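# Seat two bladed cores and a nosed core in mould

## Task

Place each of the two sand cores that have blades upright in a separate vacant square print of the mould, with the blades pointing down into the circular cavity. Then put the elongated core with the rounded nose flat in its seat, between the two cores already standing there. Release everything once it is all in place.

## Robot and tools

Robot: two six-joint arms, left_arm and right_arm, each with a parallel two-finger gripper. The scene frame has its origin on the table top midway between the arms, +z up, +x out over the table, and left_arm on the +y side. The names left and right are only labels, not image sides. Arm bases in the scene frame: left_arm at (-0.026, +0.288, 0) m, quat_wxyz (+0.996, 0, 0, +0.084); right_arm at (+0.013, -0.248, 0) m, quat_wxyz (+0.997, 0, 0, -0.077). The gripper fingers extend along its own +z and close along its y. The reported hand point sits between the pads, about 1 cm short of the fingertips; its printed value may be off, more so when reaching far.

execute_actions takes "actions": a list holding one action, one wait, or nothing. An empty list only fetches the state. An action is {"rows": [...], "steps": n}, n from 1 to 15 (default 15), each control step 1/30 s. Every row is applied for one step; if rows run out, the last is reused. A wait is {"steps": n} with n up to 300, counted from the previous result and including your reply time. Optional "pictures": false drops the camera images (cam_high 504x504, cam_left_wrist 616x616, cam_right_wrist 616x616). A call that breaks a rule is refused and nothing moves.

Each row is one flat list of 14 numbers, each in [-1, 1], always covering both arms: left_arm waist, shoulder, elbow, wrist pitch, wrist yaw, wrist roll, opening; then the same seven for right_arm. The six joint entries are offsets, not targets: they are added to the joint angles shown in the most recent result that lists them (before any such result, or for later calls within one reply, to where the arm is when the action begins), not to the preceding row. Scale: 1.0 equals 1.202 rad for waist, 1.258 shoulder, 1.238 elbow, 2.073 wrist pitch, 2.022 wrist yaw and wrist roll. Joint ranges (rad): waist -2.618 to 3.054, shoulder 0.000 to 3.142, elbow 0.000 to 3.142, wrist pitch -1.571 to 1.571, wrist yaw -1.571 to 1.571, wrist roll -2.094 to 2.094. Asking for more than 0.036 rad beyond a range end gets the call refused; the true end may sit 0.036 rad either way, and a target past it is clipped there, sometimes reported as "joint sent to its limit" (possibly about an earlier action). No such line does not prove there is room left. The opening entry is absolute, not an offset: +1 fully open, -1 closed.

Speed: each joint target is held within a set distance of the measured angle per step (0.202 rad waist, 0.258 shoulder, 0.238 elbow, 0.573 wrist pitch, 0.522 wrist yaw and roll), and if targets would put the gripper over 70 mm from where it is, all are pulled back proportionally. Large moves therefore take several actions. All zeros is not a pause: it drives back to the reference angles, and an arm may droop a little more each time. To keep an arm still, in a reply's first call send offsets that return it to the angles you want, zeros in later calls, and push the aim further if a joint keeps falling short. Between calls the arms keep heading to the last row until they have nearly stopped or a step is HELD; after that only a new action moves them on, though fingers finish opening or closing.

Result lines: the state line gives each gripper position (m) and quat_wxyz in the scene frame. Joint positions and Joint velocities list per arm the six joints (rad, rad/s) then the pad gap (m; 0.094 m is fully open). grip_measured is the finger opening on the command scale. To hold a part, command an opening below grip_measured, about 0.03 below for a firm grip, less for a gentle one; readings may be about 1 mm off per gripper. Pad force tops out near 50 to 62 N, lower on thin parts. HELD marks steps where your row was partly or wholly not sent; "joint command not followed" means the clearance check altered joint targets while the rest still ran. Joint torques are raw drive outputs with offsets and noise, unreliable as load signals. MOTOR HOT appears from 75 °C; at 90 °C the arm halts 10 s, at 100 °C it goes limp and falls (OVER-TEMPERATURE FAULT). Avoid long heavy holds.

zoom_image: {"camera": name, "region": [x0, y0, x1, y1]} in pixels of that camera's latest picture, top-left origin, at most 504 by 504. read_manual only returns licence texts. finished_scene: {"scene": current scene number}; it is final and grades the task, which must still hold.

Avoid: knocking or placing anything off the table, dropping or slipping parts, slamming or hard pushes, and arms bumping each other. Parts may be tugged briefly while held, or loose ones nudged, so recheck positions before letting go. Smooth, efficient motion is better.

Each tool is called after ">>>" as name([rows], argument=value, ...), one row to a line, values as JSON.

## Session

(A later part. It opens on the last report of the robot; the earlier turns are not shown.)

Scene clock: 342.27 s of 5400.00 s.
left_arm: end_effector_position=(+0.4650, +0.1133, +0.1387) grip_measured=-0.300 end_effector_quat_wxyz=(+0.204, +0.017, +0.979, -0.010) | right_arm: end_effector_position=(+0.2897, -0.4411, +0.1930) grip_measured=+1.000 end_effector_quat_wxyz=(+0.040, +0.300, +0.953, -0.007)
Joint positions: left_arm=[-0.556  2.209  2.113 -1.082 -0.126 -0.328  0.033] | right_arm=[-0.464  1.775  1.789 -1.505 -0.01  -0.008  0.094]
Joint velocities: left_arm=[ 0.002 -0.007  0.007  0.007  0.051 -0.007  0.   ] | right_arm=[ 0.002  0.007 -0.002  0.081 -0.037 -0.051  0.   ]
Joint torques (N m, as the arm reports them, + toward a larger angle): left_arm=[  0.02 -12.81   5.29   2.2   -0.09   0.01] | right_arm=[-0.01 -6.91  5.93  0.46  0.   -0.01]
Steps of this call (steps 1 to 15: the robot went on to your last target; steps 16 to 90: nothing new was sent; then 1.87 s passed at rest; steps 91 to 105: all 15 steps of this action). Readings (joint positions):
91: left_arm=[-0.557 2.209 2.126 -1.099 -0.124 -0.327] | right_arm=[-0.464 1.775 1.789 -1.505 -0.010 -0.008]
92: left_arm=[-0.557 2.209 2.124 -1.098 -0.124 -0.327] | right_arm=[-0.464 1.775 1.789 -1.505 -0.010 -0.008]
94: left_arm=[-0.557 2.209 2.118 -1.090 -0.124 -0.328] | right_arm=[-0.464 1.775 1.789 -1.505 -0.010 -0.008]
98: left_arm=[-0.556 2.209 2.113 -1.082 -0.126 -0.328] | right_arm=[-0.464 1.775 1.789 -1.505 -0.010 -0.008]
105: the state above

>>> execute_actions([
  {"rows":[[0,0,0,0,0,0,-0.2,0,0,0,0,0,0,1],[0,0,0,0,0,0,-0.1,0,0,0,0,0,0,1],[0,0,0,0,0,0,0,0,0,0,0,0,0,1],[0,0,0,0,0,0,0.1,0,0,0,0,0,0,1],[0,0,0,0,0,0,0.1,0,0,0,0,0,0,1],[0,-0.03,0,0,0,0,0.1,0,0,0,0,0,0,1],[0,-0.05,0,0,0,0,0.1,0,0,0,0,0,0,1],[0,-0.07,0,0,0,0,0.1,0,0,0,0,0,0,1],[0,-0.09,0,0,0,0,0.1,0,0,0,0,0,0,1],[0,-0.11,0,0,0,0,0.1,0,0,0,0,0,0,1],[0,-0.13,0,0,0,0,0.1,0,0,0,0,0,0,1],[0,-0.15,0,0,0,0,0.1,0,0,0,0,0,0,1],[0,-0.17,0,0,0,0,0.1,0,0,0,0,0,0,1],[0,-0.19,0,0,0,0,0.1,0,0,0,0,0,0,1]]},
], pictures=false)

>>> execute_actions([
  {"rows":[[0,-0.1,-0.05,0,0,0,0.1,0,0,0,0,0,0,1],[0.03,-0.15,-0.1,0,0,0,0.1,0,0,0,0,0,0,1],[0.06,-0.2,-0.15,0,0,0,0.1,0,0,0,0,0,0,1],[0.09,-0.25,-0.2,0,0,0,0.1,0,0,0,0,0,0,1],[0.12,-0.3,-0.26,0,0,0,0.1,0,0,0,0,0,0,1],[0.15,-0.35,-0.32,0,0,0,0.1,0,0,0,0,0,0,1],[0.18,-0.4,-0.38,0,0,0,0.1,0,0,0,0,0,0,1],[0.21,-0.45,-0.44,0,0,0,0.1,0,0,0,0,0,0,1],[0.24,-0.5,-0.5,0,0,0,0.1,0,0,0,0,0,0,1],[0.27,-0.55,-0.56,0,0,0,0.1,0,0,0,0,0,0,1],[0.3,-0.6,-0.62,0,0,0,0.1,0,0,0,0,0,0,1]]},
], pictures=false)

>>> execute_actions([
  {"steps":12},
])

>>> zoom_image(camera="cam_high", region=[170,230,380,380])

>>> zoom_image(camera="cam_right_wrist", region=[220,120,440,340])

Scene clock: 355.20 s of 5400.00 s.
left_arm: end_effector_position=(+0.4528, +0.1183, +0.2329) grip_measured=+0.098 end_effector_quat_wxyz=(+0.289, +0.010, +0.956, -0.044) | right_arm: end_effector_position=(+0.2897, -0.4411, +0.1930) grip_measured=+1.000 end_effector_quat_wxyz=(+0.040, +0.300, +0.953, -0.007)
Joint positions: left_arm=[-0.556  2.018  2.113 -1.084 -0.126 -0.328  0.052] | right_arm=[-0.464  1.775  1.789 -1.505 -0.01  -0.008  0.094]
Joint velocities: left_arm=[-0.022 -0.901  0.007 -0.007 -0.022  0.051  0.   ] | right_arm=[ 0.007 -0.007 -0.002  0.007  0.022 -0.007  0.   ]
Joint torques (N m, as the arm reports them, + toward a larger angle): left_arm=[-0.03 -9.75  6.72  1.71 -0.04  0.  ] | right_arm=[-0.04 -6.98  6.    0.47  0.   -0.01]
Steps of this call (steps 1 to 15: the robot went on to your last target; steps 16 to 90: nothing new was sent; then 9.43 s passed at rest; steps 91 to 105: all 15 steps of this action). Readings (joint positions):
91: left_arm=[-0.556 2.209 2.113 -1.084 -0.126 -0.328] | right_arm=[-0.464 1.775 1.789 -1.505 -0.010 -0.008]
92: left_arm=[-0.556 2.209 2.113 -1.084 -0.126 -0.328] | right_arm=[-0.464 1.775 1.789 -1.505 -0.010 -0.008]
94: left_arm=[-0.556 2.209 2.113 -1.084 -0.126 -0.328] | right_arm=[-0.464 1.775 1.789 -1.505 -0.010 -0.008]
98: left_arm=[-0.556 2.195 2.113 -1.084 -0.126 -0.328] | right_arm=[-0.464 1.775 1.789 -1.505 -0.010 -0.008]
105: the state above

Scene clock: 355.70 s of 5400.00 s.
left_arm: end_effector_position=(+0.2851, +0.3055, +0.2485) grip_measured=+0.098 end_effector_quat_wxyz=(+0.289, -0.163, +0.943, +0.014) | right_arm: end_effector_position=(+0.2897, -0.4411, +0.1930) grip_measured=+1.000 end_effector_quat_wxyz=(+0.040, +0.300, +0.953, -0.007)
Joint positions: left_arm=[-0.195  1.263  1.369 -1.104 -0.135 -0.328  0.052] | right_arm=[-0.464  1.775  1.789 -1.505 -0.01  -0.008  0.094]
Joint velocities: left_arm=[ 0.007 -0.037 -0.154 -0.081  0.037 -0.066 -0.   ] | right_arm=[-0.007 -0.012  0.012  0.022  0.051  0.007  0.   ]
Joint torques (N m, as the arm reports them, + toward a larger angle): left_arm=[-0.08 -3.27  5.56  2.19 -0.04 -0.03] | right_arm=[-0.06 -6.97  6.    0.46 -0.01  0.  ]
Steps of this call (steps 1 to 15: all 15 steps of this action). Readings (joint positions):
1: left_arm=[-0.556 1.981 2.105 -1.077 -0.126 -0.328] | right_arm=[-0.464 1.775 1.789 -1.505 -0.010 -0.008]
2: left_arm=[-0.554 1.936 2.079 -1.068 -0.125 -0.328] | right_arm=[-0.464 1.775 1.789 -1.505 -0.010 -0.008]
4: left_arm=[-0.532 1.822 1.983 -1.057 -0.118 -0.328] | right_arm=[-0.464 1.775 1.789 -1.505 -0.010 -0.008]
8: left_arm=[-0.383 1.566 1.730 -1.049 -0.116 -0.328] | right_arm=[-0.464 1.775 1.789 -1.505 -0.010 -0.008]
15: the state above

Scene clock: 356.10 s of 5400.00 s.
left_arm: end_effector_position=(+0.2859, +0.3051, +0.2469) grip_measured=+0.098 end_effector_quat_wxyz=(+0.289, -0.163, +0.943, +0.013) | right_arm: end_effector_position=(+0.2897, -0.4411, +0.1930) grip_measured=+1.000 end_effector_quat_wxyz=(+0.040, +0.300, +0.953, -0.007)
Joint positions: left_arm=[-0.195  1.263  1.362 -1.096 -0.133 -0.328  0.052] | right_arm=[-0.464  1.775  1.789 -1.505 -0.01  -0.008  0.094]
Joint velocities: left_arm=[-0.007  0.012 -0.012 -0.007 -0.081 -0.037 -0.   ] | right_arm=[ 0.007 -0.007  0.007  0.007  0.007  0.007  0.   ]
Joint torques (N m, as the arm reports them, + toward a larger angle): left_arm=[-0.08 -3.43  5.32  1.92  0.03  0.01] | right_arm=[-0.03 -6.99  6.05  0.46 -0.01 -0.01]
Steps of this call (steps 1 to 12: the robot went on to your last target). Readings (joint positions):
1: left_arm=[-0.195 1.263 1.366 -1.104 -0.133 -0.328] | right_arm=[-0.464 1.775 1.789 -1.505 -0.010 -0.008]
2: left_arm=[-0.195 1.263 1.363 -1.101 -0.133 -0.328] | right_arm=[-0.464 1.775 1.789 -1.505 -0.010 -0.008]
4: left_arm=[-0.195 1.263 1.362 -1.100 -0.133 -0.328] | right_arm=[-0.464 1.775 1.789 -1.505 -0.010 -0.008]
8: left_arm=[-0.195 1.263 1.362 -1.097 -0.133 -0.328] | right_arm=[-0.464 1.775 1.789 -1.505 -0.010 -0.008]
12: the state above

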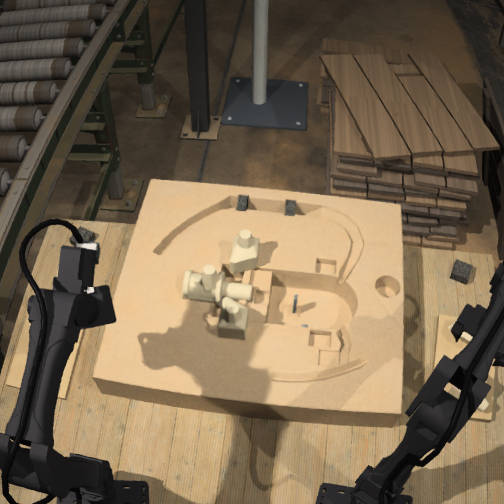

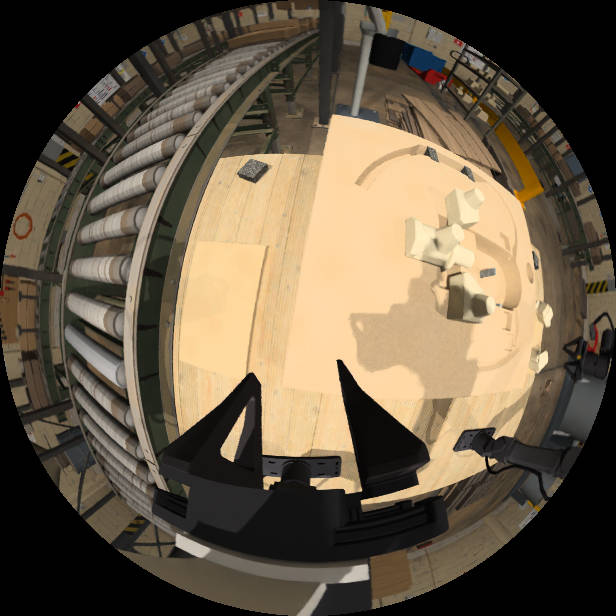

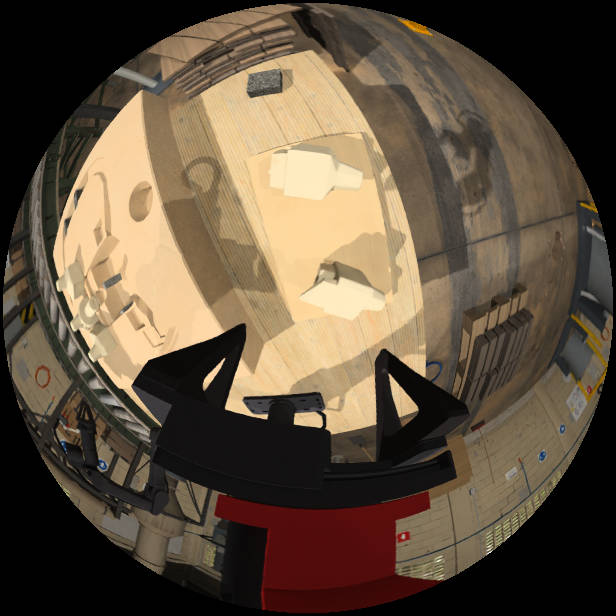

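Region (170, 230, 380, 380) of cam_high's 504x504 image, scaled by 2.400, with more detail than that image has; it fills the top 360 rows of this view, and the rest is white.

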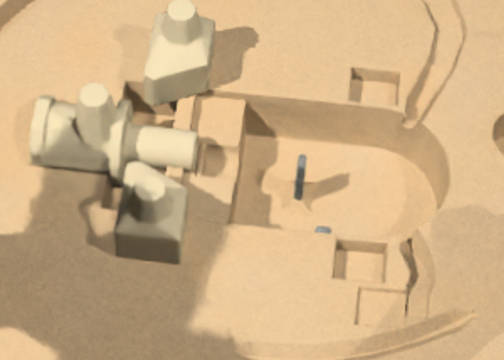

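Region (220, 120, 440, 340) of cam_right_wrist's 616x616 image, scaled by 2.291, with more detail than that image has.

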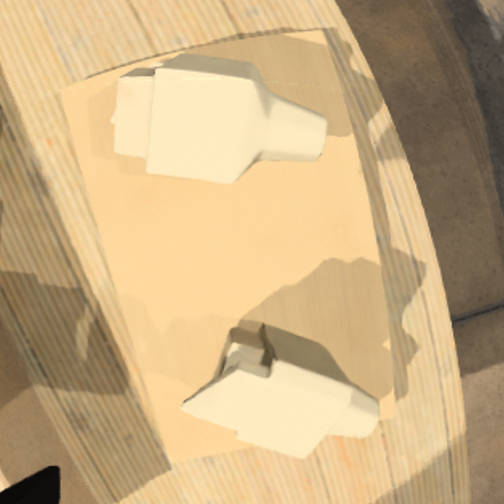

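>>> execute_actions([
  {"rows":[[0,0,0,0,0,0,0.1,-0.03,0,-0.02,0,0,-0.2,1],[0,0,0,0,0,0,0.1,-0.06,0,-0.04,0,0,-0.4,1],[0,0,0,0,0,0,0.1,-0.09,0,-0.07,0,0,-0.6,1],[0,0,0,0,0,0,0.1,-0.11,-0.02,-0.1,0.02,0,-0.6,1],[0,0,0,0,0,0,0.1,-0.11,-0.02,-0.13,0.04,0,-0.6,1],[0,0,0,0,0,0,0.1,-0.11,-0.02,-0.16,0.06,0,-0.6,1]]},
], pictures=false)

>>> execute_actions([
  {"steps":15},
])

>>> zoom_image(camera="cam_right_wrist", region=[200,100,600,400])

Scene clock: 391.87 s of 5400.00 s.
left_arm: end_effector_position=(+0.2861, +0.3051, +0.2470) grip_measured=+0.098 end_effector_quat_wxyz=(+0.290, -0.163, +0.943, +0.013) | right_arm: end_effector_position=(+0.2483, -0.4675, +0.1449) grip_measured=+1.000 end_effector_quat_wxyz=(-0.000, -0.180, +0.984, +0.004)
Joint positions: left_arm=[-0.195  1.263  1.362 -1.095 -0.133 -0.328  0.052] | right_arm=[-0.602  1.768  1.59  -1.399 -0.004 -1.118  0.094]
Joint velocities: left_arm=[-0.012 -0.002 -0.002 -0.051  0.022  0.066 -0.001] | right_arm=[ 0.007 -0.012  0.022  0.095 -0.022 -0.696  0.   ]
Joint torques (N m, as the arm reports them, + toward a larger angle): left_arm=[-0.01 -3.45  6.71  1.8  -0.05  0.  ] | right_arm=[ 0.54 -8.1   6.15  0.35 -0.1  -0.08]
Steps of this call (steps 1 to 15: the robot went on to your last target; steps 16 to 90: nothing new was sent; then 32.27 s passed at rest; steps 91 to 105: all 15 steps of this action). Readings (joint positions):
91: left_arm=[-0.195 1.263 1.362 -1.095 -0.133 -0.328] | right_arm=[-0.467 1.775 1.788 -1.504 -0.011 -0.069]
92: left_arm=[-0.195 1.263 1.362 -1.095 -0.133 -0.328] | right_arm=[-0.477 1.775 1.782 -1.503 -0.013 -0.165]
94: left_arm=[-0.195 1.263 1.362 -1.095 -0.133 -0.328] | right_arm=[-0.521 1.773 1.744 -1.492 -0.016 -0.364]
98: left_arm=[-0.195 1.263 1.362 -1.095 -0.133 -0.328] | right_arm=[-0.601 1.768 1.614 -1.436 -0.005 -0.758]
105: the state above

Scene clock: 392.37 s of 5400.00 s.
left_arm: end_effector_position=(+0.2861, +0.3051, +0.2470) grip_measured=+0.098 end_effector_quat_wxyz=(+0.290, -0.163, +0.943, +0.013) | right_arm: end_effector_position=(+0.2508, -0.4699, +0.1449) grip_measured=+1.000 end_effector_quat_wxyz=(+0.004, -0.224, +0.975, -0.002)
Joint positions: left_arm=[-0.195  1.263  1.362 -1.095 -0.133 -0.328  0.052] | right_arm=[-0.602  1.768  1.59  -1.386 -0.004 -1.21   0.094]
Joint velocities: left_arm=[ 0.007 -0.007  0.012  0.022  0.037 -0.037 -0.   ] | right_arm=[-0.007 -0.012  0.002  0.051  0.022 -0.066  0.   ]
Joint torques (N m, as the arm reports them, + toward a larger angle): left_arm=[ 0.06 -3.48  6.7   1.8  -0.05 -0.01] | right_arm=[ 0.61 -8.14  6.17  0.35 -0.09 -0.11]
Steps of this call (steps 1 to 15: the robot went on to your last target). Readings (joint positions):
1: left_arm=[-0.195 1.263 1.362 -1.095 -0.133 -0.328] | right_arm=[-0.602 1.768 1.590 -1.396 -0.004 -1.138]
2: left_arm=[-0.195 1.263 1.362 -1.095 -0.133 -0.328] | right_arm=[-0.602 1.768 1.590 -1.394 -0.004 -1.153]
4: left_arm=[-0.195 1.263 1.362 -1.095 -0.133 -0.328] | right_arm=[-0.602 1.768 1.590 -1.390 -0.004 -1.175]
8: left_arm=[-0.195 1.263 1.362 -1.095 -0.133 -0.328] | right_arm=[-0.602 1.768 1.590 -1.387 -0.004 -1.197]
15: the state above

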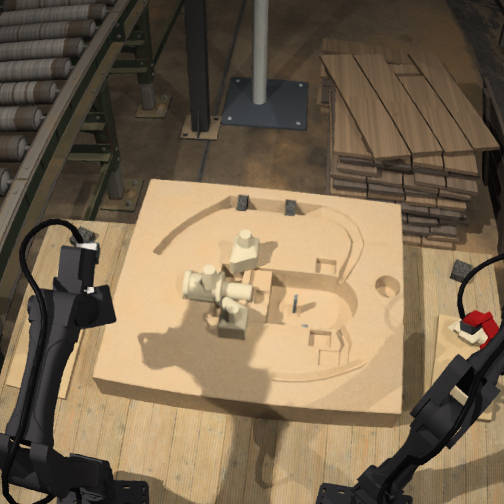

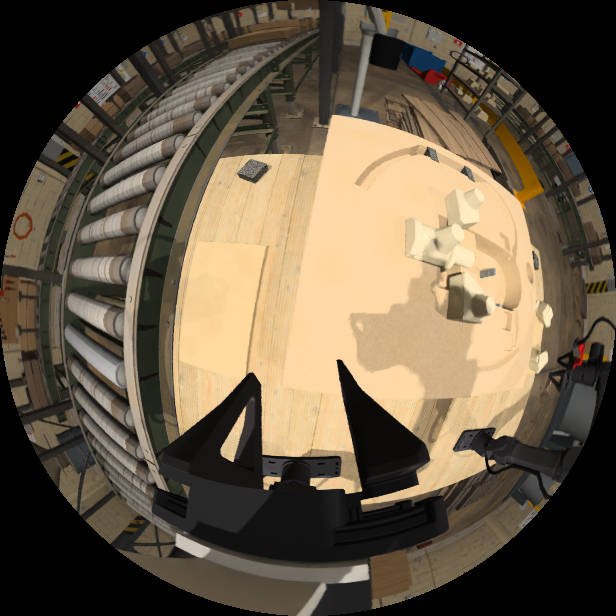

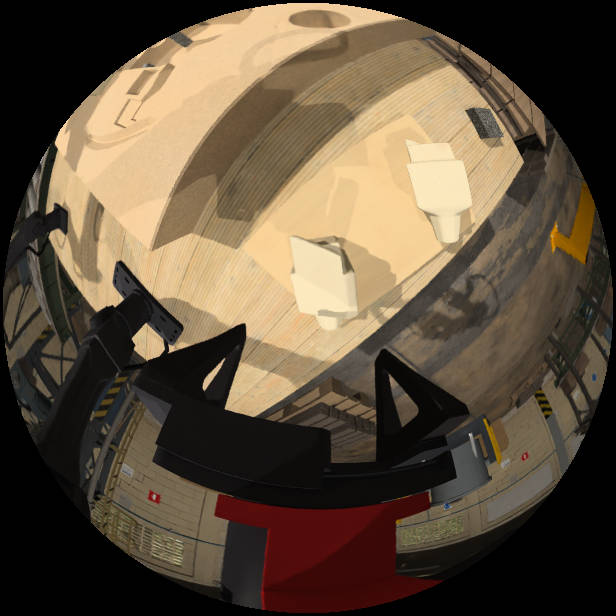

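Region (200, 100, 600, 400) of cam_right_wrist's 616x616 image, scaled by 1.260, with more detail than that image has; it fills the top 378 rows of this view, and the rest is white.

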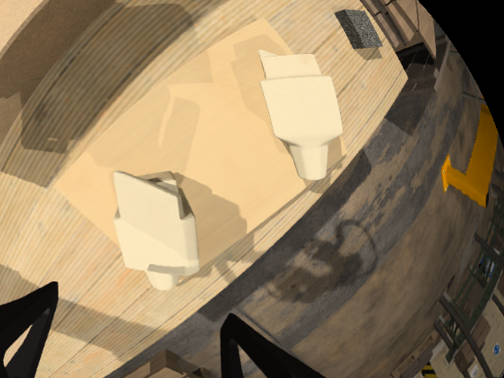

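>>> zoom_image(camera="cam_right_wrist", region=[270,220,390,340])

>>> zoom_image(camera="cam_right_wrist", region=[380,125,500,255])

>>> zoom_image(camera="cam_high", region=[270,245,370,375])

Region (270, 220, 390, 340) of cam_right_wrist's 616x616 image, scaled by 4.200, with more detail than that image has.

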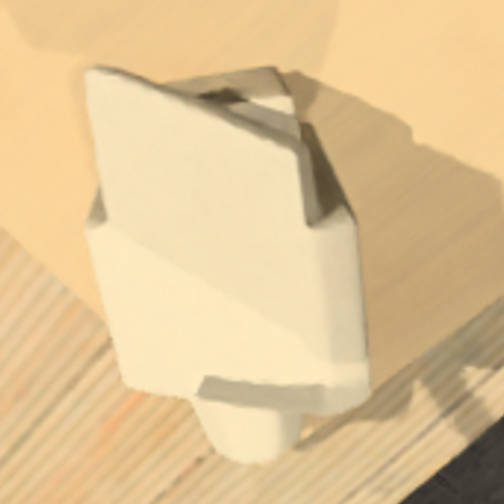

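Region (380, 125, 500, 255) of cam_right_wrist's 616x616 image, scaled by 3.877, with more detail than that image has; it fills the left 465 columns of this view, and the rest is white.

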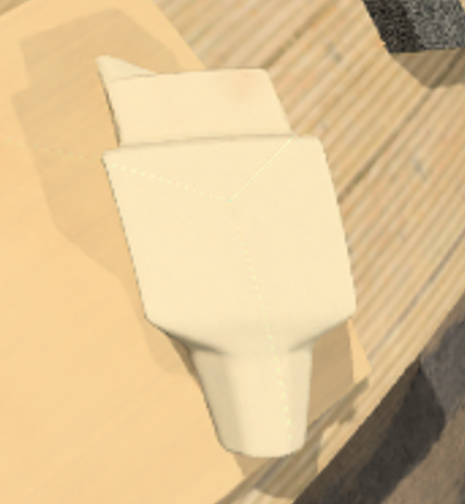

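Region (270, 245, 370, 375) of cam_high's 504x504 image, scaled by 3.877, with more detail than that image has; it fills the left 388 columns of this view, and the rest is white.

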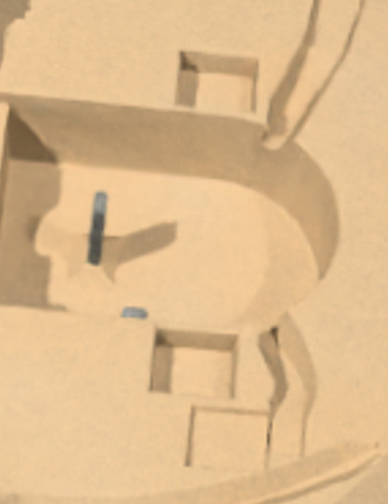

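>>> execute_actions([
  {"rows":[[0,0,0,0,0,0,0.1,-0.04,0,0,0,-0.04,0.3,1],[0,0,0,0,0,0,0.1,-0.08,0,0,0,-0.08,0.6,1],[0,0,0,0,0,0,0.1,-0.12,0,0,0,-0.12,1,1],[0,0,0,0,0,0,0.1,-0.155,0.03,-0.055,0.02,-0.17,1,1]]},
], pictures=false)

>>> execute_actions([
  {"steps":20},
], pictures=false)

>>> execute_actions([
  {"rows":[[0,0,0,0,0,0,0.1,0,0,0,0,0,0.285,1]]},
])

Scene clock: 424.13 s of 5400.00 s.
left_arm: end_effector_position=(+0.2861, +0.3051, +0.2470) grip_measured=+0.098 end_effector_quat_wxyz=(+0.290, -0.163, +0.943, +0.013) | right_arm: end_effector_position=(+0.2443, -0.4746, +0.1272) grip_measured=+1.000 end_effector_quat_wxyz=(+0.026, +0.564, +0.810, +0.158)
Joint positions: left_arm=[-0.195  1.263  1.362 -1.095 -0.133 -0.328  0.052] | right_arm=[-0.797  1.805  1.529 -1.354 -0.317  0.254  0.094]
Joint velocities: left_arm=[ 0.007 -0.012  0.007  0.022  0.051 -0.022  0.   ] | right_arm=[-0.007 -0.012 -0.022 -0.051 -0.154  2.821  0.   ]
Joint torques (N m, as the arm reports them, + toward a larger angle): left_arm=[ 0.01 -3.51  6.71  1.79 -0.04  0.  ] | right_arm=[ 0.76 -7.17  5.61  0.27 -0.38 -0.01]
From where the robot then was, a joint's target lay farther than a number of 1.0 reaches, so one or more steps of this call were cut to that.
Steps of this call (steps 1 to 15: the robot went on to your last target; steps 16 to 90: nothing new was sent; then 28.27 s passed at rest; steps 91 to 105: all 15 steps of this action). Readings (joint positions):
91: left_arm=[-0.195 1.263 1.362 -1.095 -0.133 -0.328] | right_arm=[-0.606 1.768 1.590 -1.385 -0.016 -1.134]
92: left_arm=[-0.195 1.263 1.362 -1.095 -0.133 -0.328] | right_arm=[-0.620 1.768 1.590 -1.385 -0.044 -1.035]
94: left_arm=[-0.195 1.263 1.362 -1.095 -0.133 -0.328] | right_arm=[-0.684 1.769 1.583 -1.377 -0.133 -0.838]
98: left_arm=[-0.195 1.263 1.362 -1.095 -0.133 -0.328] | right_arm=[-0.798 1.789 1.541 -1.357 -0.244 -0.440]
105: the state above

Scene clock: 424.80 s of 5400.00 s.
left_arm: end_effector_position=(+0.2861, +0.3051, +0.2470) grip_measured=+0.098 end_effector_quat_wxyz=(+0.290, -0.163, +0.943, +0.013) | right_arm: end_effector_position=(+0.2476, -0.4727, +0.1284) grip_measured=+1.000 end_effector_quat_wxyz=(-0.016, +0.760, +0.627, +0.170)
Joint positions: left_arm=[-0.195  1.263  1.362 -1.095 -0.133 -0.328  0.052] | right_arm=[-0.797  1.805  1.529 -1.353 -0.339  0.799  0.094]
Joint velocities: left_arm=[ 0.012 -0.002 -0.007  0.022  0.051  0.022 -0.   ] | right_arm=[-0.007  0.002  0.012 -0.037  0.037 -0.007  0.   ]
Joint torques (N m, as the arm reports them, + toward a larger angle): left_arm=[ 0.06 -3.5   6.76  1.8  -0.05  0.03] | right_arm=[ 0.8  -7.12  5.62  0.29 -0.35  0.07]
Steps of this call (steps 1 to 20: the robot went on to your last target). Readings (joint positions):
1: left_arm=[-0.195 1.263 1.362 -1.095 -0.133 -0.328] | right_arm=[-0.797 1.805 1.529 -1.354 -0.321 0.353]
2: left_arm=[-0.195 1.263 1.362 -1.095 -0.133 -0.328] | right_arm=[-0.797 1.805 1.529 -1.354 -0.324 0.443]
4: left_arm=[-0.195 1.263 1.362 -1.095 -0.133 -0.328] | right_arm=[-0.797 1.805 1.529 -1.354 -0.330 0.574]
8: left_arm=[-0.195 1.263 1.362 -1.095 -0.133 -0.328] | right_arm=[-0.797 1.805 1.529 -1.354 -0.335 0.711]
20: the state above

Scene clock: 425.30 s of 5400.00 s.
left_arm: end_effector_position=(+0.2861, +0.3051, +0.2470) grip_measured=+0.098 end_effector_quat_wxyz=(+0.290, -0.163, +0.943, +0.013) | right_arm: end_effector_position=(+0.2477, -0.4728, +0.1284) grip_measured=+1.000 end_effector_quat_wxyz=(-0.061, +0.901, +0.399, +0.160)
Joint positions: left_arm=[-0.195  1.263  1.362 -1.095 -0.133 -0.328  0.052] | right_arm=[-0.797  1.805  1.529 -1.352 -0.339  1.346  0.094]
Joint velocities: left_arm=[-0.002 -0.007 -0.002 -0.037  0.051  0.007 -0.   ] | right_arm=[-0.002 -0.012  0.002  0.081  0.007  0.183  0.   ]
Joint torques (N m, as the arm reports them, + toward a larger angle): left_arm=[ 0.02 -3.42  6.75  1.81 -0.04  0.  ] | right_arm=[ 0.03 -7.23  5.99  0.19 -0.23  0.09]
Steps of this call (steps 1 to 15: all 15 steps of this action). Readings (joint positions):
1: left_arm=[-0.195 1.263 1.362 -1.095 -0.133 -0.328] | right_arm=[-0.797 1.805 1.529 -1.352 -0.339 0.878]
2: left_arm=[-0.195 1.263 1.362 -1.095 -0.133 -0.328] | right_arm=[-0.797 1.805 1.529 -1.352 -0.339 0.974]
4: left_arm=[-0.195 1.263 1.362 -1.095 -0.133 -0.328] | right_arm=[-0.797 1.805 1.529 -1.352 -0.339 1.117]
8: left_arm=[-0.195 1.263 1.362 -1.095 -0.133 -0.328] | right_arm=[-0.797 1.805 1.529 -1.352 -0.339 1.265]
15: the state above

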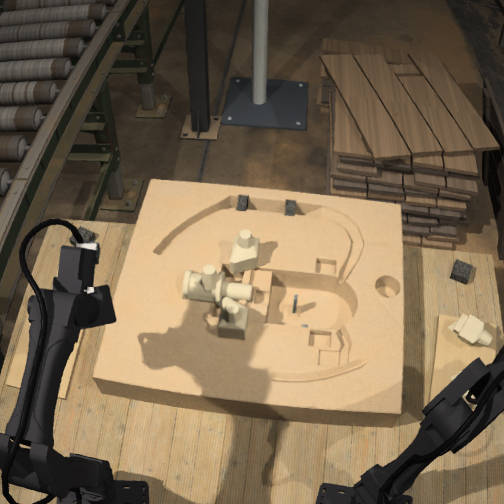

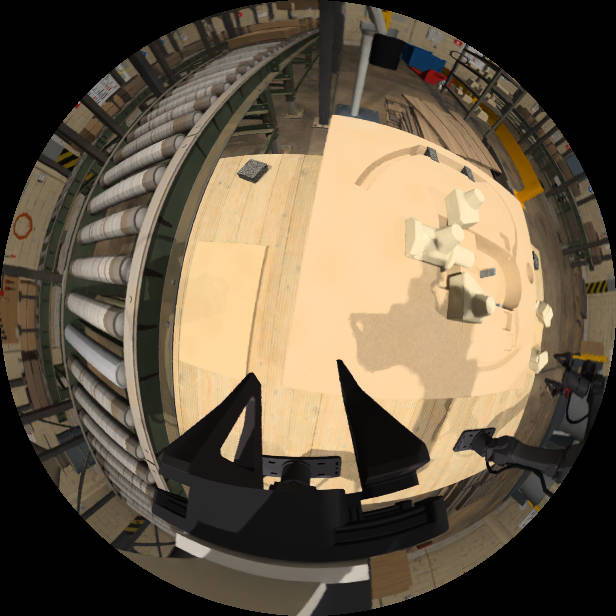

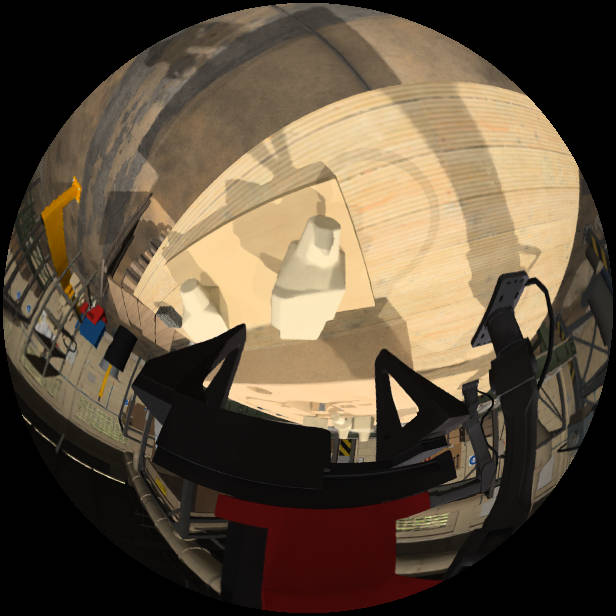

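>>> execute_actions([
  {"rows":[[0,0,0,0,0,0,0.1,0,0.01,-0.015,0.02,0,0.012,1],[0,0,0,0,0,0,0.1,0,0.02,-0.03,0.04,0,0.012,1],[0,0,0,0,0,0,0.1,0,0.03,-0.045,0.06,0,0.012,1],[0,0,0,0,0,0,0.1,0,0.04,-0.06,0.075,0,0.012,1],[0,0,0,0,0,0,0.1,0,0.048,-0.075,0.075,0,0.012,1],[0,0,0,0,0,0,0.1,0,0.048,-0.09,0.075,0,0.012,1]]},
])

>>> zoom_image(camera="cam_right_wrist", region=[190,170,450,430])

Scene clock: 431.93 s of 5400.00 s.
left_arm: end_effector_position=(+0.2861, +0.3051, +0.2470) grip_measured=+0.098 end_effector_quat_wxyz=(+0.290, -0.163, +0.943, +0.013) | right_arm: end_effector_position=(+0.2496, -0.4755, +0.0806) grip_measured=+1.000 end_effector_quat_wxyz=(-0.079, +0.906, +0.387, +0.156)
Joint positions: left_arm=[-0.195  1.263  1.362 -1.095 -0.133 -0.328  0.052] | right_arm=[-0.797  1.871  1.42  -1.211 -0.339  1.367  0.094]
Joint velocities: left_arm=[ 0.002 -0.002  0.012  0.022  0.007  0.007  0.001] | right_arm=[ 0.002 -0.017 -0.012  0.037 -0.051  0.051  0.   ]
Joint torques (N m, as the arm reports them, + toward a larger angle): left_arm=[ 0.07 -3.54  6.77  1.8  -0.04  0.02] | right_arm=[-0.01 -7.99  5.65  0.16 -0.25  0.03]
Steps of this call (steps 1 to 30: the robot went on to your last target; steps 31 to 90: nothing new was sent; then 3.13 s passed at rest; steps 91 to 105: all 15 steps of this action). Readings (joint positions):
91: left_arm=[-0.195 1.263 1.362 -1.095 -0.133 -0.328] | right_arm=[-0.797 1.805 1.529 -1.350 -0.339 1.367]
92: left_arm=[-0.195 1.263 1.362 -1.095 -0.133 -0.328] | right_arm=[-0.797 1.805 1.525 -1.338 -0.339 1.367]
94: left_arm=[-0.195 1.263 1.362 -1.095 -0.133 -0.328] | right_arm=[-0.797 1.808 1.505 -1.297 -0.339 1.367]
98: left_arm=[-0.195 1.263 1.362 -1.095 -0.133 -0.328] | right_arm=[-0.797 1.845 1.442 -1.235 -0.339 1.367]
105: the state above

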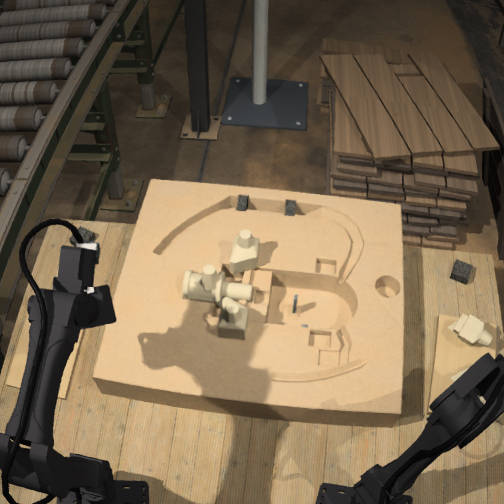

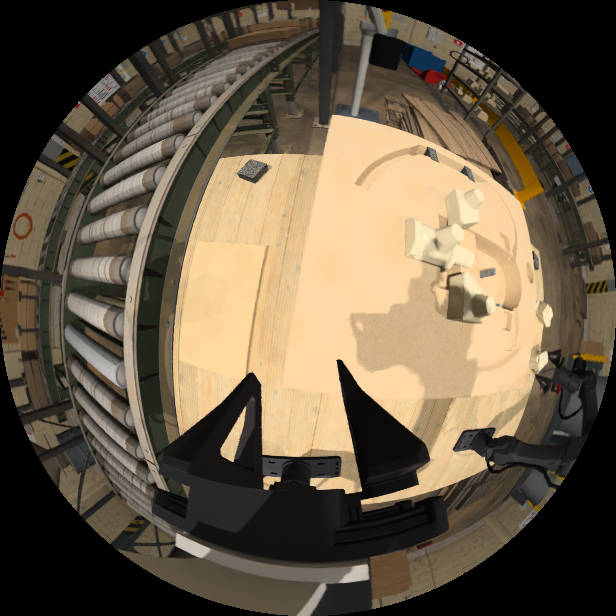

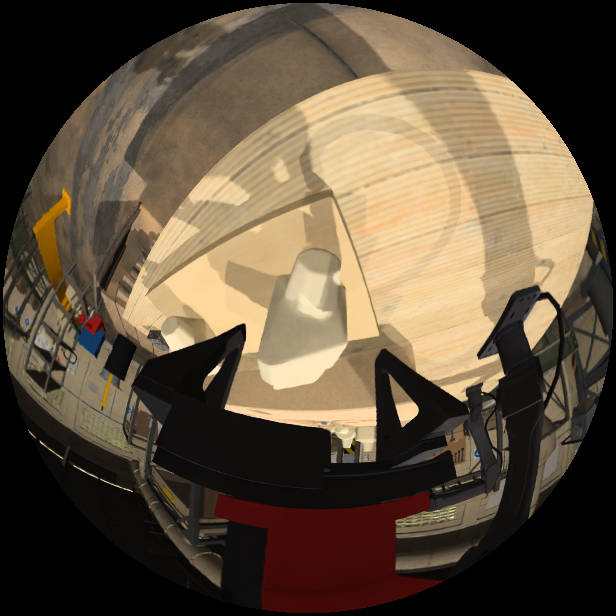

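Region (190, 170, 450, 430) of cam_right_wrist's 616x616 image, scaled by 1.938, with more detail than that image has.

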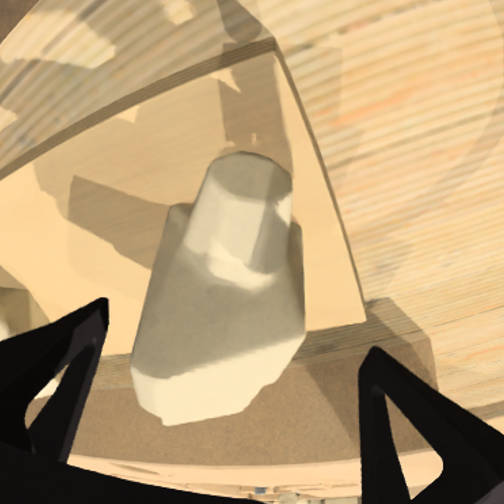

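>>> execute_actions([
  {"rows":[[0,0,0,0,0,0,0.1,0.02,0,0,0.025,0,0.02,1],[0,0,0,0,0,0,0.1,0.04,0,0,0.025,0,0.03,1],[0,0,0,0,0,0,0.1,0.06,0,0,0.025,0,0.045,1],[0,0,0,0,0,0,0.1,0.08,0,0,0.025,0,0.045,1],[0,0,0,0,0,0,0.1,0.08,0,0,0.03,0,0.045,1],[0,0,0,0,0,0,0.1,0.08,0,0,0.04,0,0.045,1],[0,0,0,0,0,0,0.1,0.08,0.005,-0.01,0.05,0,0.045,1],[0,0,0,0,0,0,0.1,0.08,0.01,-0.02,0.06,0,0.045,1],[0,0,0,0,0,0,0.1,0.08,0.015,-0.03,0.07,0,0.045,1],[0,0,0,0,0,0,0.1,0.08,0.02,-0.04,0.08,0,0.045,1],[0,0,0,0,0,0,0.1,0.08,0.025,-0.05,0.09,0,0.045,1],[0,0,0,0,0,0,0.1,0.08,0.03,-0.06,0.094,0,0.045,1],[0,0,0,0,0,0,0.1,0.08,0.03,-0.07,0.094,0,0.045,1],[0,0,0,0,0,0,0.1,0.08,0.03,-0.08,0.094,0,0.045,1]]},
], pictures=false)

>>> execute_actions([
  {"steps":12},
])

>>> zoom_image(camera="cam_right_wrist", region=[190,200,450,460])

Scene clock: 443.87 s of 5400.00 s.
left_arm: end_effector_position=(+0.2861, +0.3051, +0.2470) grip_measured=+0.098 end_effector_quat_wxyz=(+0.290, -0.163, +0.943, +0.013) | right_arm: end_effector_position=(+0.2824, -0.4631, +0.0563) grip_measured=+1.000 end_effector_quat_wxyz=(-0.058, +0.900, +0.402, +0.160)
Joint positions: left_arm=[-0.195  1.263  1.362 -1.095 -0.133 -0.328  0.052] | right_arm=[-0.697  1.89   1.349 -1.047 -0.341  1.445  0.094]
Joint velocities: left_arm=[ 0.002  0.002  0.007 -0.037 -0.11  -0.022  0.   ] | right_arm=[ 0.007  0.168 -0.339  0.198  0.037  0.037  0.   ]
Joint torques (N m, as the arm reports them, + toward a larger angle): left_arm=[ 0.04 -3.53  6.7   1.81 -0.05  0.02] | right_arm=[-0.3  -7.17  5.39  0.34 -0.21  0.08]
Steps of this call (steps 1 to 15: the robot went on to your last target; steps 16 to 90: nothing new was sent; then 8.43 s passed at rest; steps 91 to 105: all 15 steps of this action). Readings (joint positions):
91: left_arm=[-0.195 1.263 1.362 -1.095 -0.133 -0.328] | right_arm=[-0.795 1.871 1.420 -1.200 -0.339 1.372]
92: left_arm=[-0.195 1.263 1.362 -1.095 -0.133 -0.328] | right_arm=[-0.790 1.871 1.420 -1.194 -0.338 1.381]
94: left_arm=[-0.195 1.263 1.362 -1.095 -0.133 -0.328] | right_arm=[-0.763 1.871 1.420 -1.181 -0.337 1.405]
98: left_arm=[-0.195 1.263 1.362 -1.095 -0.133 -0.328] | right_arm=[-0.700 1.871 1.418 -1.148 -0.340 1.431]
105: the state above

Scene clock: 444.27 s of 5400.00 s.
left_arm: end_effector_position=(+0.2861, +0.3051, +0.2470) grip_measured=+0.098 end_effector_quat_wxyz=(+0.290, -0.163, +0.943, +0.013) | right_arm: end_effector_position=(+0.2807, -0.4612, +0.0460) grip_measured=+1.000 end_effector_quat_wxyz=(-0.065, +0.901, +0.399, +0.158)
Joint positions: left_arm=[-0.195  1.263  1.362 -1.095 -0.133 -0.328  0.052] | right_arm=[-0.697  1.906  1.327 -1.024 -0.341  1.449  0.094]
Joint velocities: left_arm=[-0.002 -0.007 -0.017 -0.037  0.022  0.007  0.001] | right_arm=[ 0.012 -0.012 -0.022 -0.051  0.037  0.037  0.   ]
Joint torques (N m, as the arm reports them, + toward a larger angle): left_arm=[ 0.08 -3.52  6.72  1.82 -0.04  0.  ] | right_arm=[-0.27 -7.55  5.39  0.3  -0.22  0.09]
Steps of this call (steps 1 to 12: the robot went on to your last target). Readings (joint positions):
1: left_arm=[-0.195 1.263 1.362 -1.095 -0.133 -0.328] | right_arm=[-0.697 1.896 1.339 -1.043 -0.341 1.447]
2: left_arm=[-0.195 1.263 1.362 -1.095 -0.133 -0.328] | right_arm=[-0.697 1.901 1.333 -1.041 -0.341 1.447]
4: left_arm=[-0.195 1.263 1.362 -1.095 -0.133 -0.328] | right_arm=[-0.697 1.906 1.327 -1.038 -0.341 1.448]
8: left_arm=[-0.195 1.263 1.362 -1.095 -0.133 -0.328] | right_arm=[-0.697 1.906 1.327 -1.028 -0.341 1.449]
12: the state above

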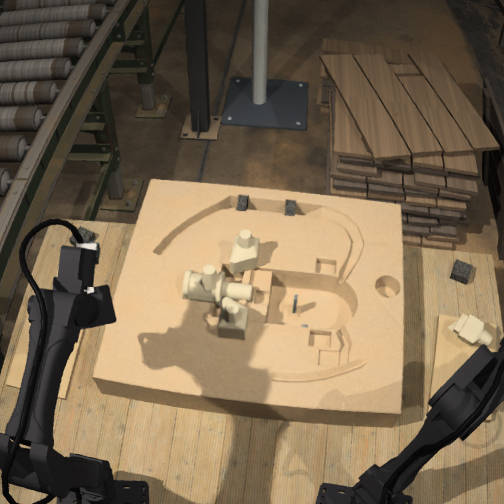

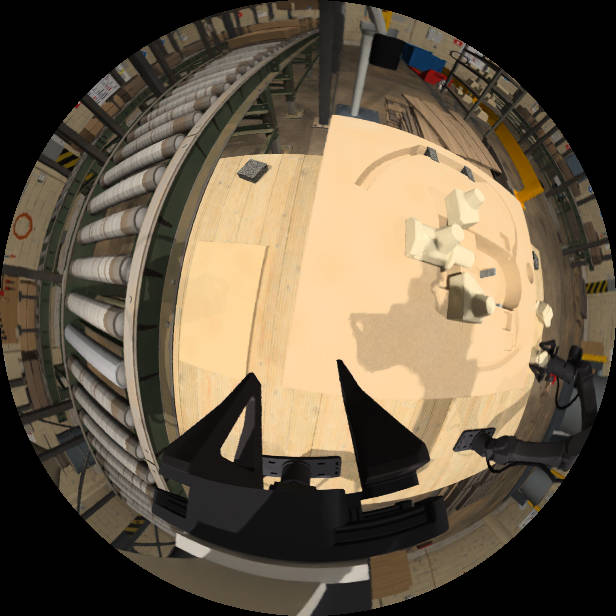

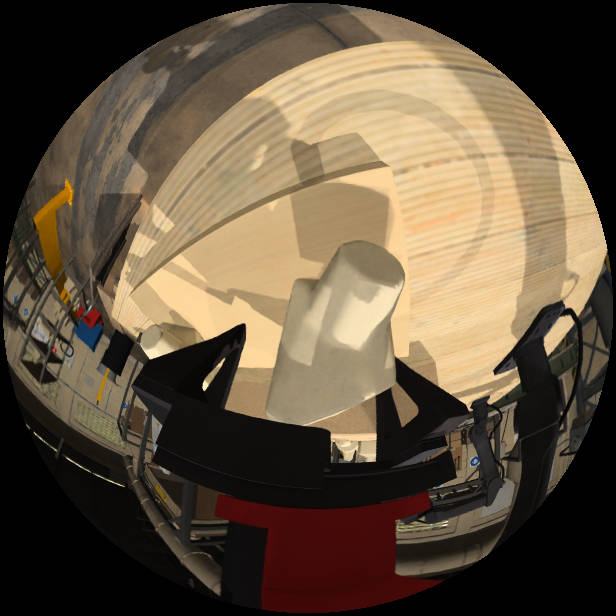

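Region (190, 200, 450, 460) of cam_right_wrist's 616x616 image, scaled by 1.938, with more detail than that image has.

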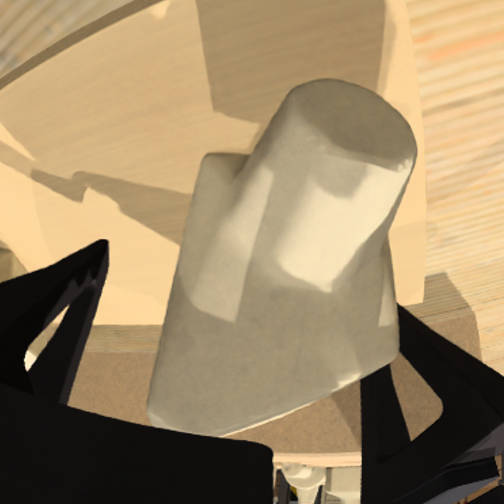

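>>> execute_actions([
  {"rows":[[0,0,0,0,0,0,0.1,0,-0.02,-0.01,0,0,0,1],[0,0,0,0,0,0,0.1,0,-0.035,-0.025,0,0,0,1],[0,0,0,0,0,0,0.1,-0.01,-0.045,-0.04,0.005,0,0,1],[0,0,0,0,0,0,0.1,-0.02,-0.048,-0.052,0.005,0,0,1],[0,0,0,0,0,0,0.1,-0.033,-0.048,-0.052,0.005,0,0,1],[0,0,0,0,0,0,0.1,-0.033,-0.048,-0.052,0.005,0,0,1],[0,0,0,0,0,0,0.1,-0.033,-0.048,-0.052,0.005,0,0,1],[0,0,0,0,0,0,0.1,-0.033,-0.048,-0.052,0.005,0,0,0.8],[0,0,0,0,0,0,0.1,-0.033,-0.048,-0.052,0.005,0,0,0.6]]},
])

Scene clock: 454.03 s of 5400.00 s.
left_arm: end_effector_position=(+0.2861, +0.3051, +0.2470) grip_measured=+0.098 end_effector_quat_wxyz=(+0.290, -0.163, +0.943, +0.013) | right_arm: end_effector_position=(+0.2658, -0.4610, +0.0453) grip_measured=+0.602 end_effector_quat_wxyz=(-0.066, +0.908, +0.383, +0.158)
Joint positions: left_arm=[-0.195  1.263  1.362 -1.095 -0.133 -0.328  0.052] | right_arm=[-0.732  1.871  1.276 -1.015 -0.342  1.45   0.075]
Joint velocities: left_arm=[ 0.007 -0.012 -0.002 -0.007 -0.007  0.007 -0.001] | right_arm=[-0.002 -0.007 -0.002  0.007 -0.022 -0.066 -0.   ]
Joint torques (N m, as the arm reports them, + toward a larger angle): left_arm=[ 0.06 -3.54  6.74  1.82 -0.06 -0.01] | right_arm=[-0.55 -9.2   4.78  0.24 -0.23 -0.01]
Steps of this call (steps 1 to 30: the robot went on to your last target; steps 31 to 90: nothing new was sent; then 6.27 s passed at rest; steps 91 to 105: all 15 steps of this action). Readings (joint positions):
91: left_arm=[-0.195 1.263 1.362 -1.095 -0.133 -0.328] | right_arm=[-0.697 1.906 1.327 -1.022 -0.341 1.450]
92: left_arm=[-0.195 1.263 1.362 -1.095 -0.133 -0.328] | right_arm=[-0.697 1.904 1.324 -1.020 -0.341 1.450]
94: left_arm=[-0.195 1.263 1.362 -1.095 -0.133 -0.328] | right_arm=[-0.699 1.889 1.303 -1.013 -0.342 1.450]
98: left_arm=[-0.195 1.263 1.362 -1.095 -0.133 -0.328] | right_arm=[-0.724 1.871 1.276 -1.015 -0.342 1.450]
105: the state above

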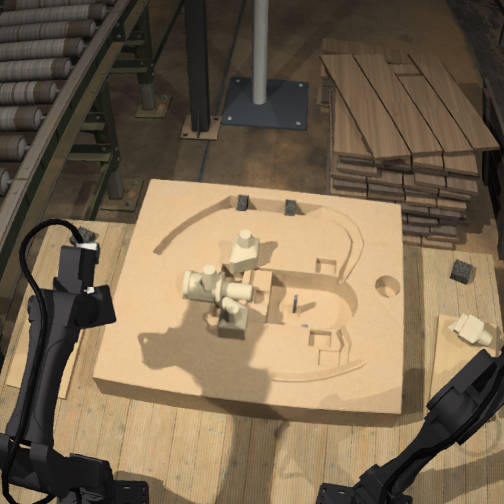

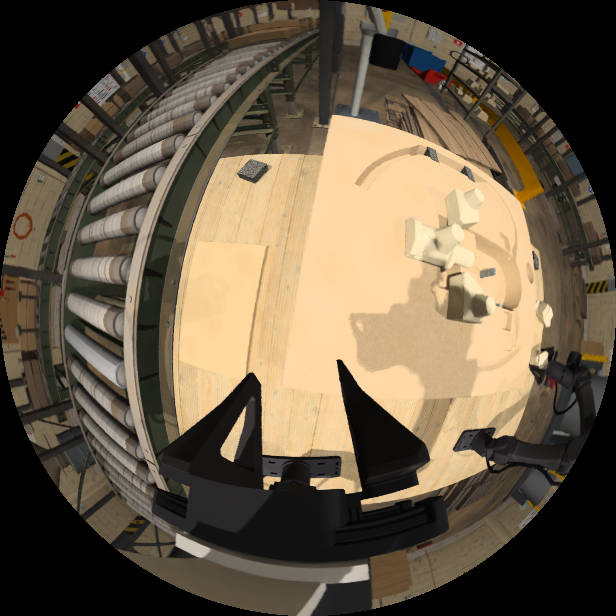

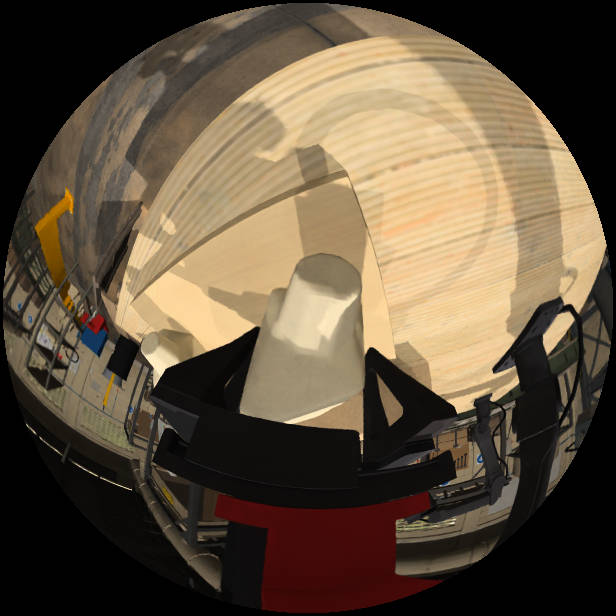

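>>> execute_actions([
  {"rows":[[0,0,0,0,0,0,0.1,0,0,0,0.01,0,0,0.55],[0,0,0,0,0,0,0.1,0,0,0,0.01,0,0,0.5],[0,0,0,0,0,0,0.1,0,0,0,0.01,0,0,0.47],[0,0,0,0,0,0,0.1,0,0,0,0.01,0,0,0.44],[0,0,0,0,0,0,0.1,0,0,0,0.01,0,0,0.41],[0,0,0,0,0,0,0.1,0,0,0,0.01,0,0,0.38],[0,0,0,0,0,0,0.1,0,0,0,0.01,0,0,0.35],[0,0,0,0,0,0,0.1,0,0,0,0.01,0,0,0.32],[0,0,0,0,0,0,0.1,0,0,0,0.01,0,0,0.29],[0,0,0,0,0,0,0.1,0,0,0,0.01,0,0,0.26],[0,0,0,0,0,0,0.1,0,0,0,0.01,0,0,0.23],[0,0,0,0,0,0,0.1,0,0,0,0.01,0,0,0.2]]},
])

Scene clock: 462.27 s of 5400.00 s.
left_arm: end_effector_position=(+0.2861, +0.3051, +0.2470) grip_measured=+0.098 end_effector_quat_wxyz=(+0.290, -0.163, +0.943, +0.013) | right_arm: end_effector_position=(+0.2687, -0.4646, +0.0452) grip_measured=+0.204 end_effector_quat_wxyz=(-0.057, +0.907, +0.385, +0.161)
Joint positions: left_arm=[-0.195  1.263  1.362 -1.095 -0.133 -0.328  0.052] | right_arm=[-0.732  1.871  1.276 -0.996 -0.342  1.45   0.057]
Joint velocities: left_arm=[-0.017  0.007  0.007 -0.081  0.007  0.022  0.001] | right_arm=[ 0.002 -0.007 -0.002 -0.037  0.007 -0.037  0.001]
Joint torques (N m, as the arm reports them, + toward a larger angle): left_arm=[ 0.09 -3.51  6.7   1.8  -0.05  0.01] | right_arm=[-0.01 -7.52  5.8   0.29 -0.25 -0.02]
Steps of this call (steps 1 to 15: the robot went on to your last target; steps 16 to 90: nothing new was sent; then 4.73 s passed at rest; steps 91 to 105: all 15 steps of this action). Readings (joint positions):
91: left_arm=[-0.195 1.263 1.362 -1.095 -0.133 -0.328] | right_arm=[-0.732 1.871 1.276 -1.014 -0.342 1.450]
92: left_arm=[-0.195 1.263 1.362 -1.095 -0.133 -0.328] | right_arm=[-0.732 1.871 1.276 -1.012 -0.342 1.450]
94: left_arm=[-0.195 1.263 1.362 -1.095 -0.133 -0.328] | right_arm=[-0.732 1.871 1.276 -1.007 -0.342 1.450]
98: left_arm=[-0.195 1.263 1.362 -1.095 -0.133 -0.328] | right_arm=[-0.732 1.871 1.276 -1.003 -0.342 1.450]
105: the state above

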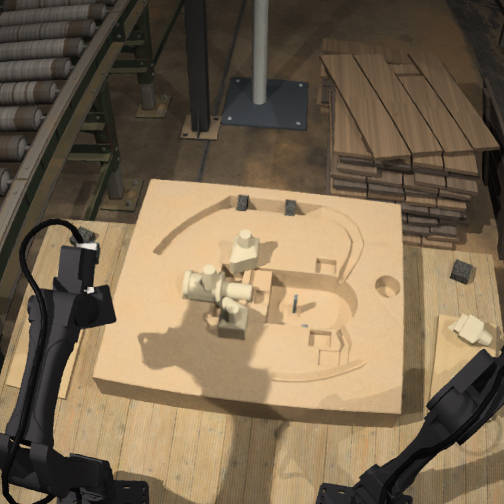

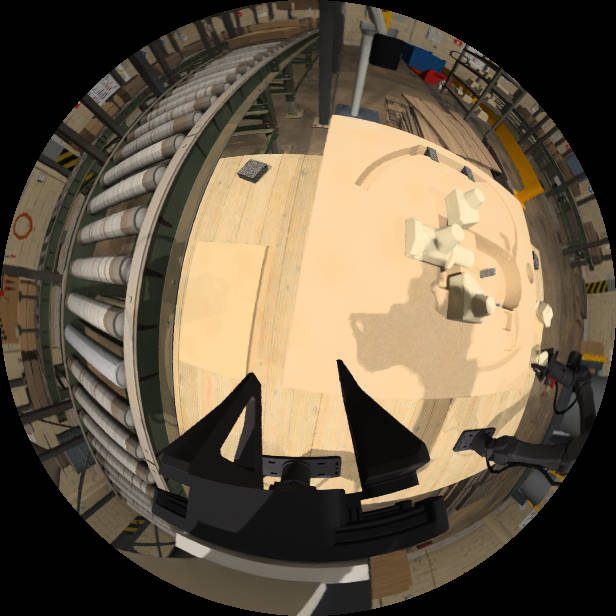

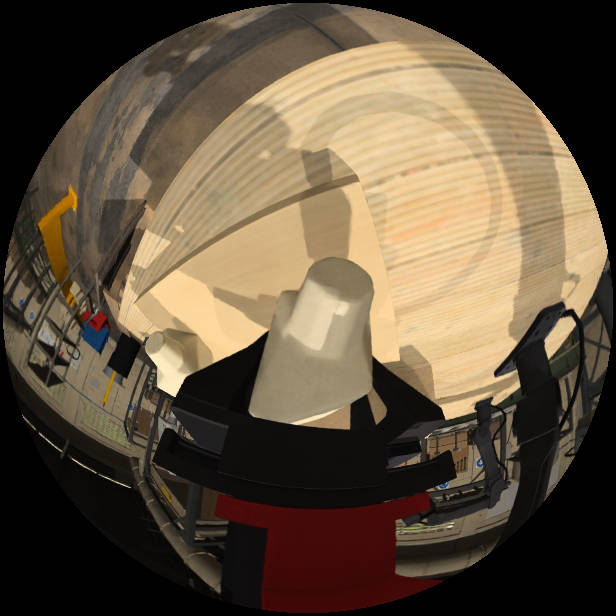

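>>> execute_actions([
  {"rows":[[0,0,0,0,0,0,0.1,0,0,0,0,0,0,0.17],[0,0,0,0,0,0,0.1,0,0,0,0,0,0,0.14],[0,0,0,0,0,0,0.1,0,0,0,0,0,0,0.11],[0,0,0,0,0,0,0.1,0,0,0,0,0,0,0.08]],"steps":10},
], pictures=false)

Scene clock: 472.97 s of 5400.00 s.
left_arm: end_effector_position=(+0.2861, +0.3051, +0.2470) grip_measured=+0.098 end_effector_quat_wxyz=(+0.290, -0.163, +0.943, +0.013) | right_arm: end_effector_position=(+0.2686, -0.4647, +0.0452) grip_measured=+0.175 end_effector_quat_wxyz=(-0.057, +0.907, +0.385, +0.161)
Joint positions: left_arm=[-0.195  1.263  1.362 -1.095 -0.133 -0.328  0.052] | right_arm=[-0.732  1.871  1.276 -0.996 -0.342  1.45   0.055]
Joint velocities: left_arm=[-0.002 -0.007 -0.017 -0.022 -0.022  0.051 -0.   ] | right_arm=[ 0.022 -0.002  0.007  0.037 -0.007  0.081 -0.001]
Joint torques (N m, as the arm reports them, + toward a larger angle): left_arm=[ 0.   -3.51  6.71  1.78 -0.03  0.01] | right_arm=[ 0.03 -7.51  5.81  0.26 -0.25  0.  ]
Steps of this call (steps 1 to 15: the robot went on to your last target; steps 16 to 90: nothing new was sent; then 7.37 s passed at rest; steps 91 to 100: all 10 steps of this action). Readings (joint positions):
91: left_arm=[-0.195 1.263 1.362 -1.095 -0.133 -0.328] | right_arm=[-0.732 1.871 1.276 -0.996 -0.342 1.450]
92: left_arm=[-0.195 1.263 1.362 -1.095 -0.133 -0.328] | right_arm=[-0.732 1.871 1.276 -0.996 -0.342 1.450]
94: left_arm=[-0.195 1.263 1.362 -1.095 -0.133 -0.328] | right_arm=[-0.732 1.871 1.276 -0.996 -0.342 1.450]
98: left_arm=[-0.195 1.263 1.362 -1.095 -0.133 -0.328] | right_arm=[-0.732 1.871 1.276 -0.996 -0.342 1.450]
100: the state above


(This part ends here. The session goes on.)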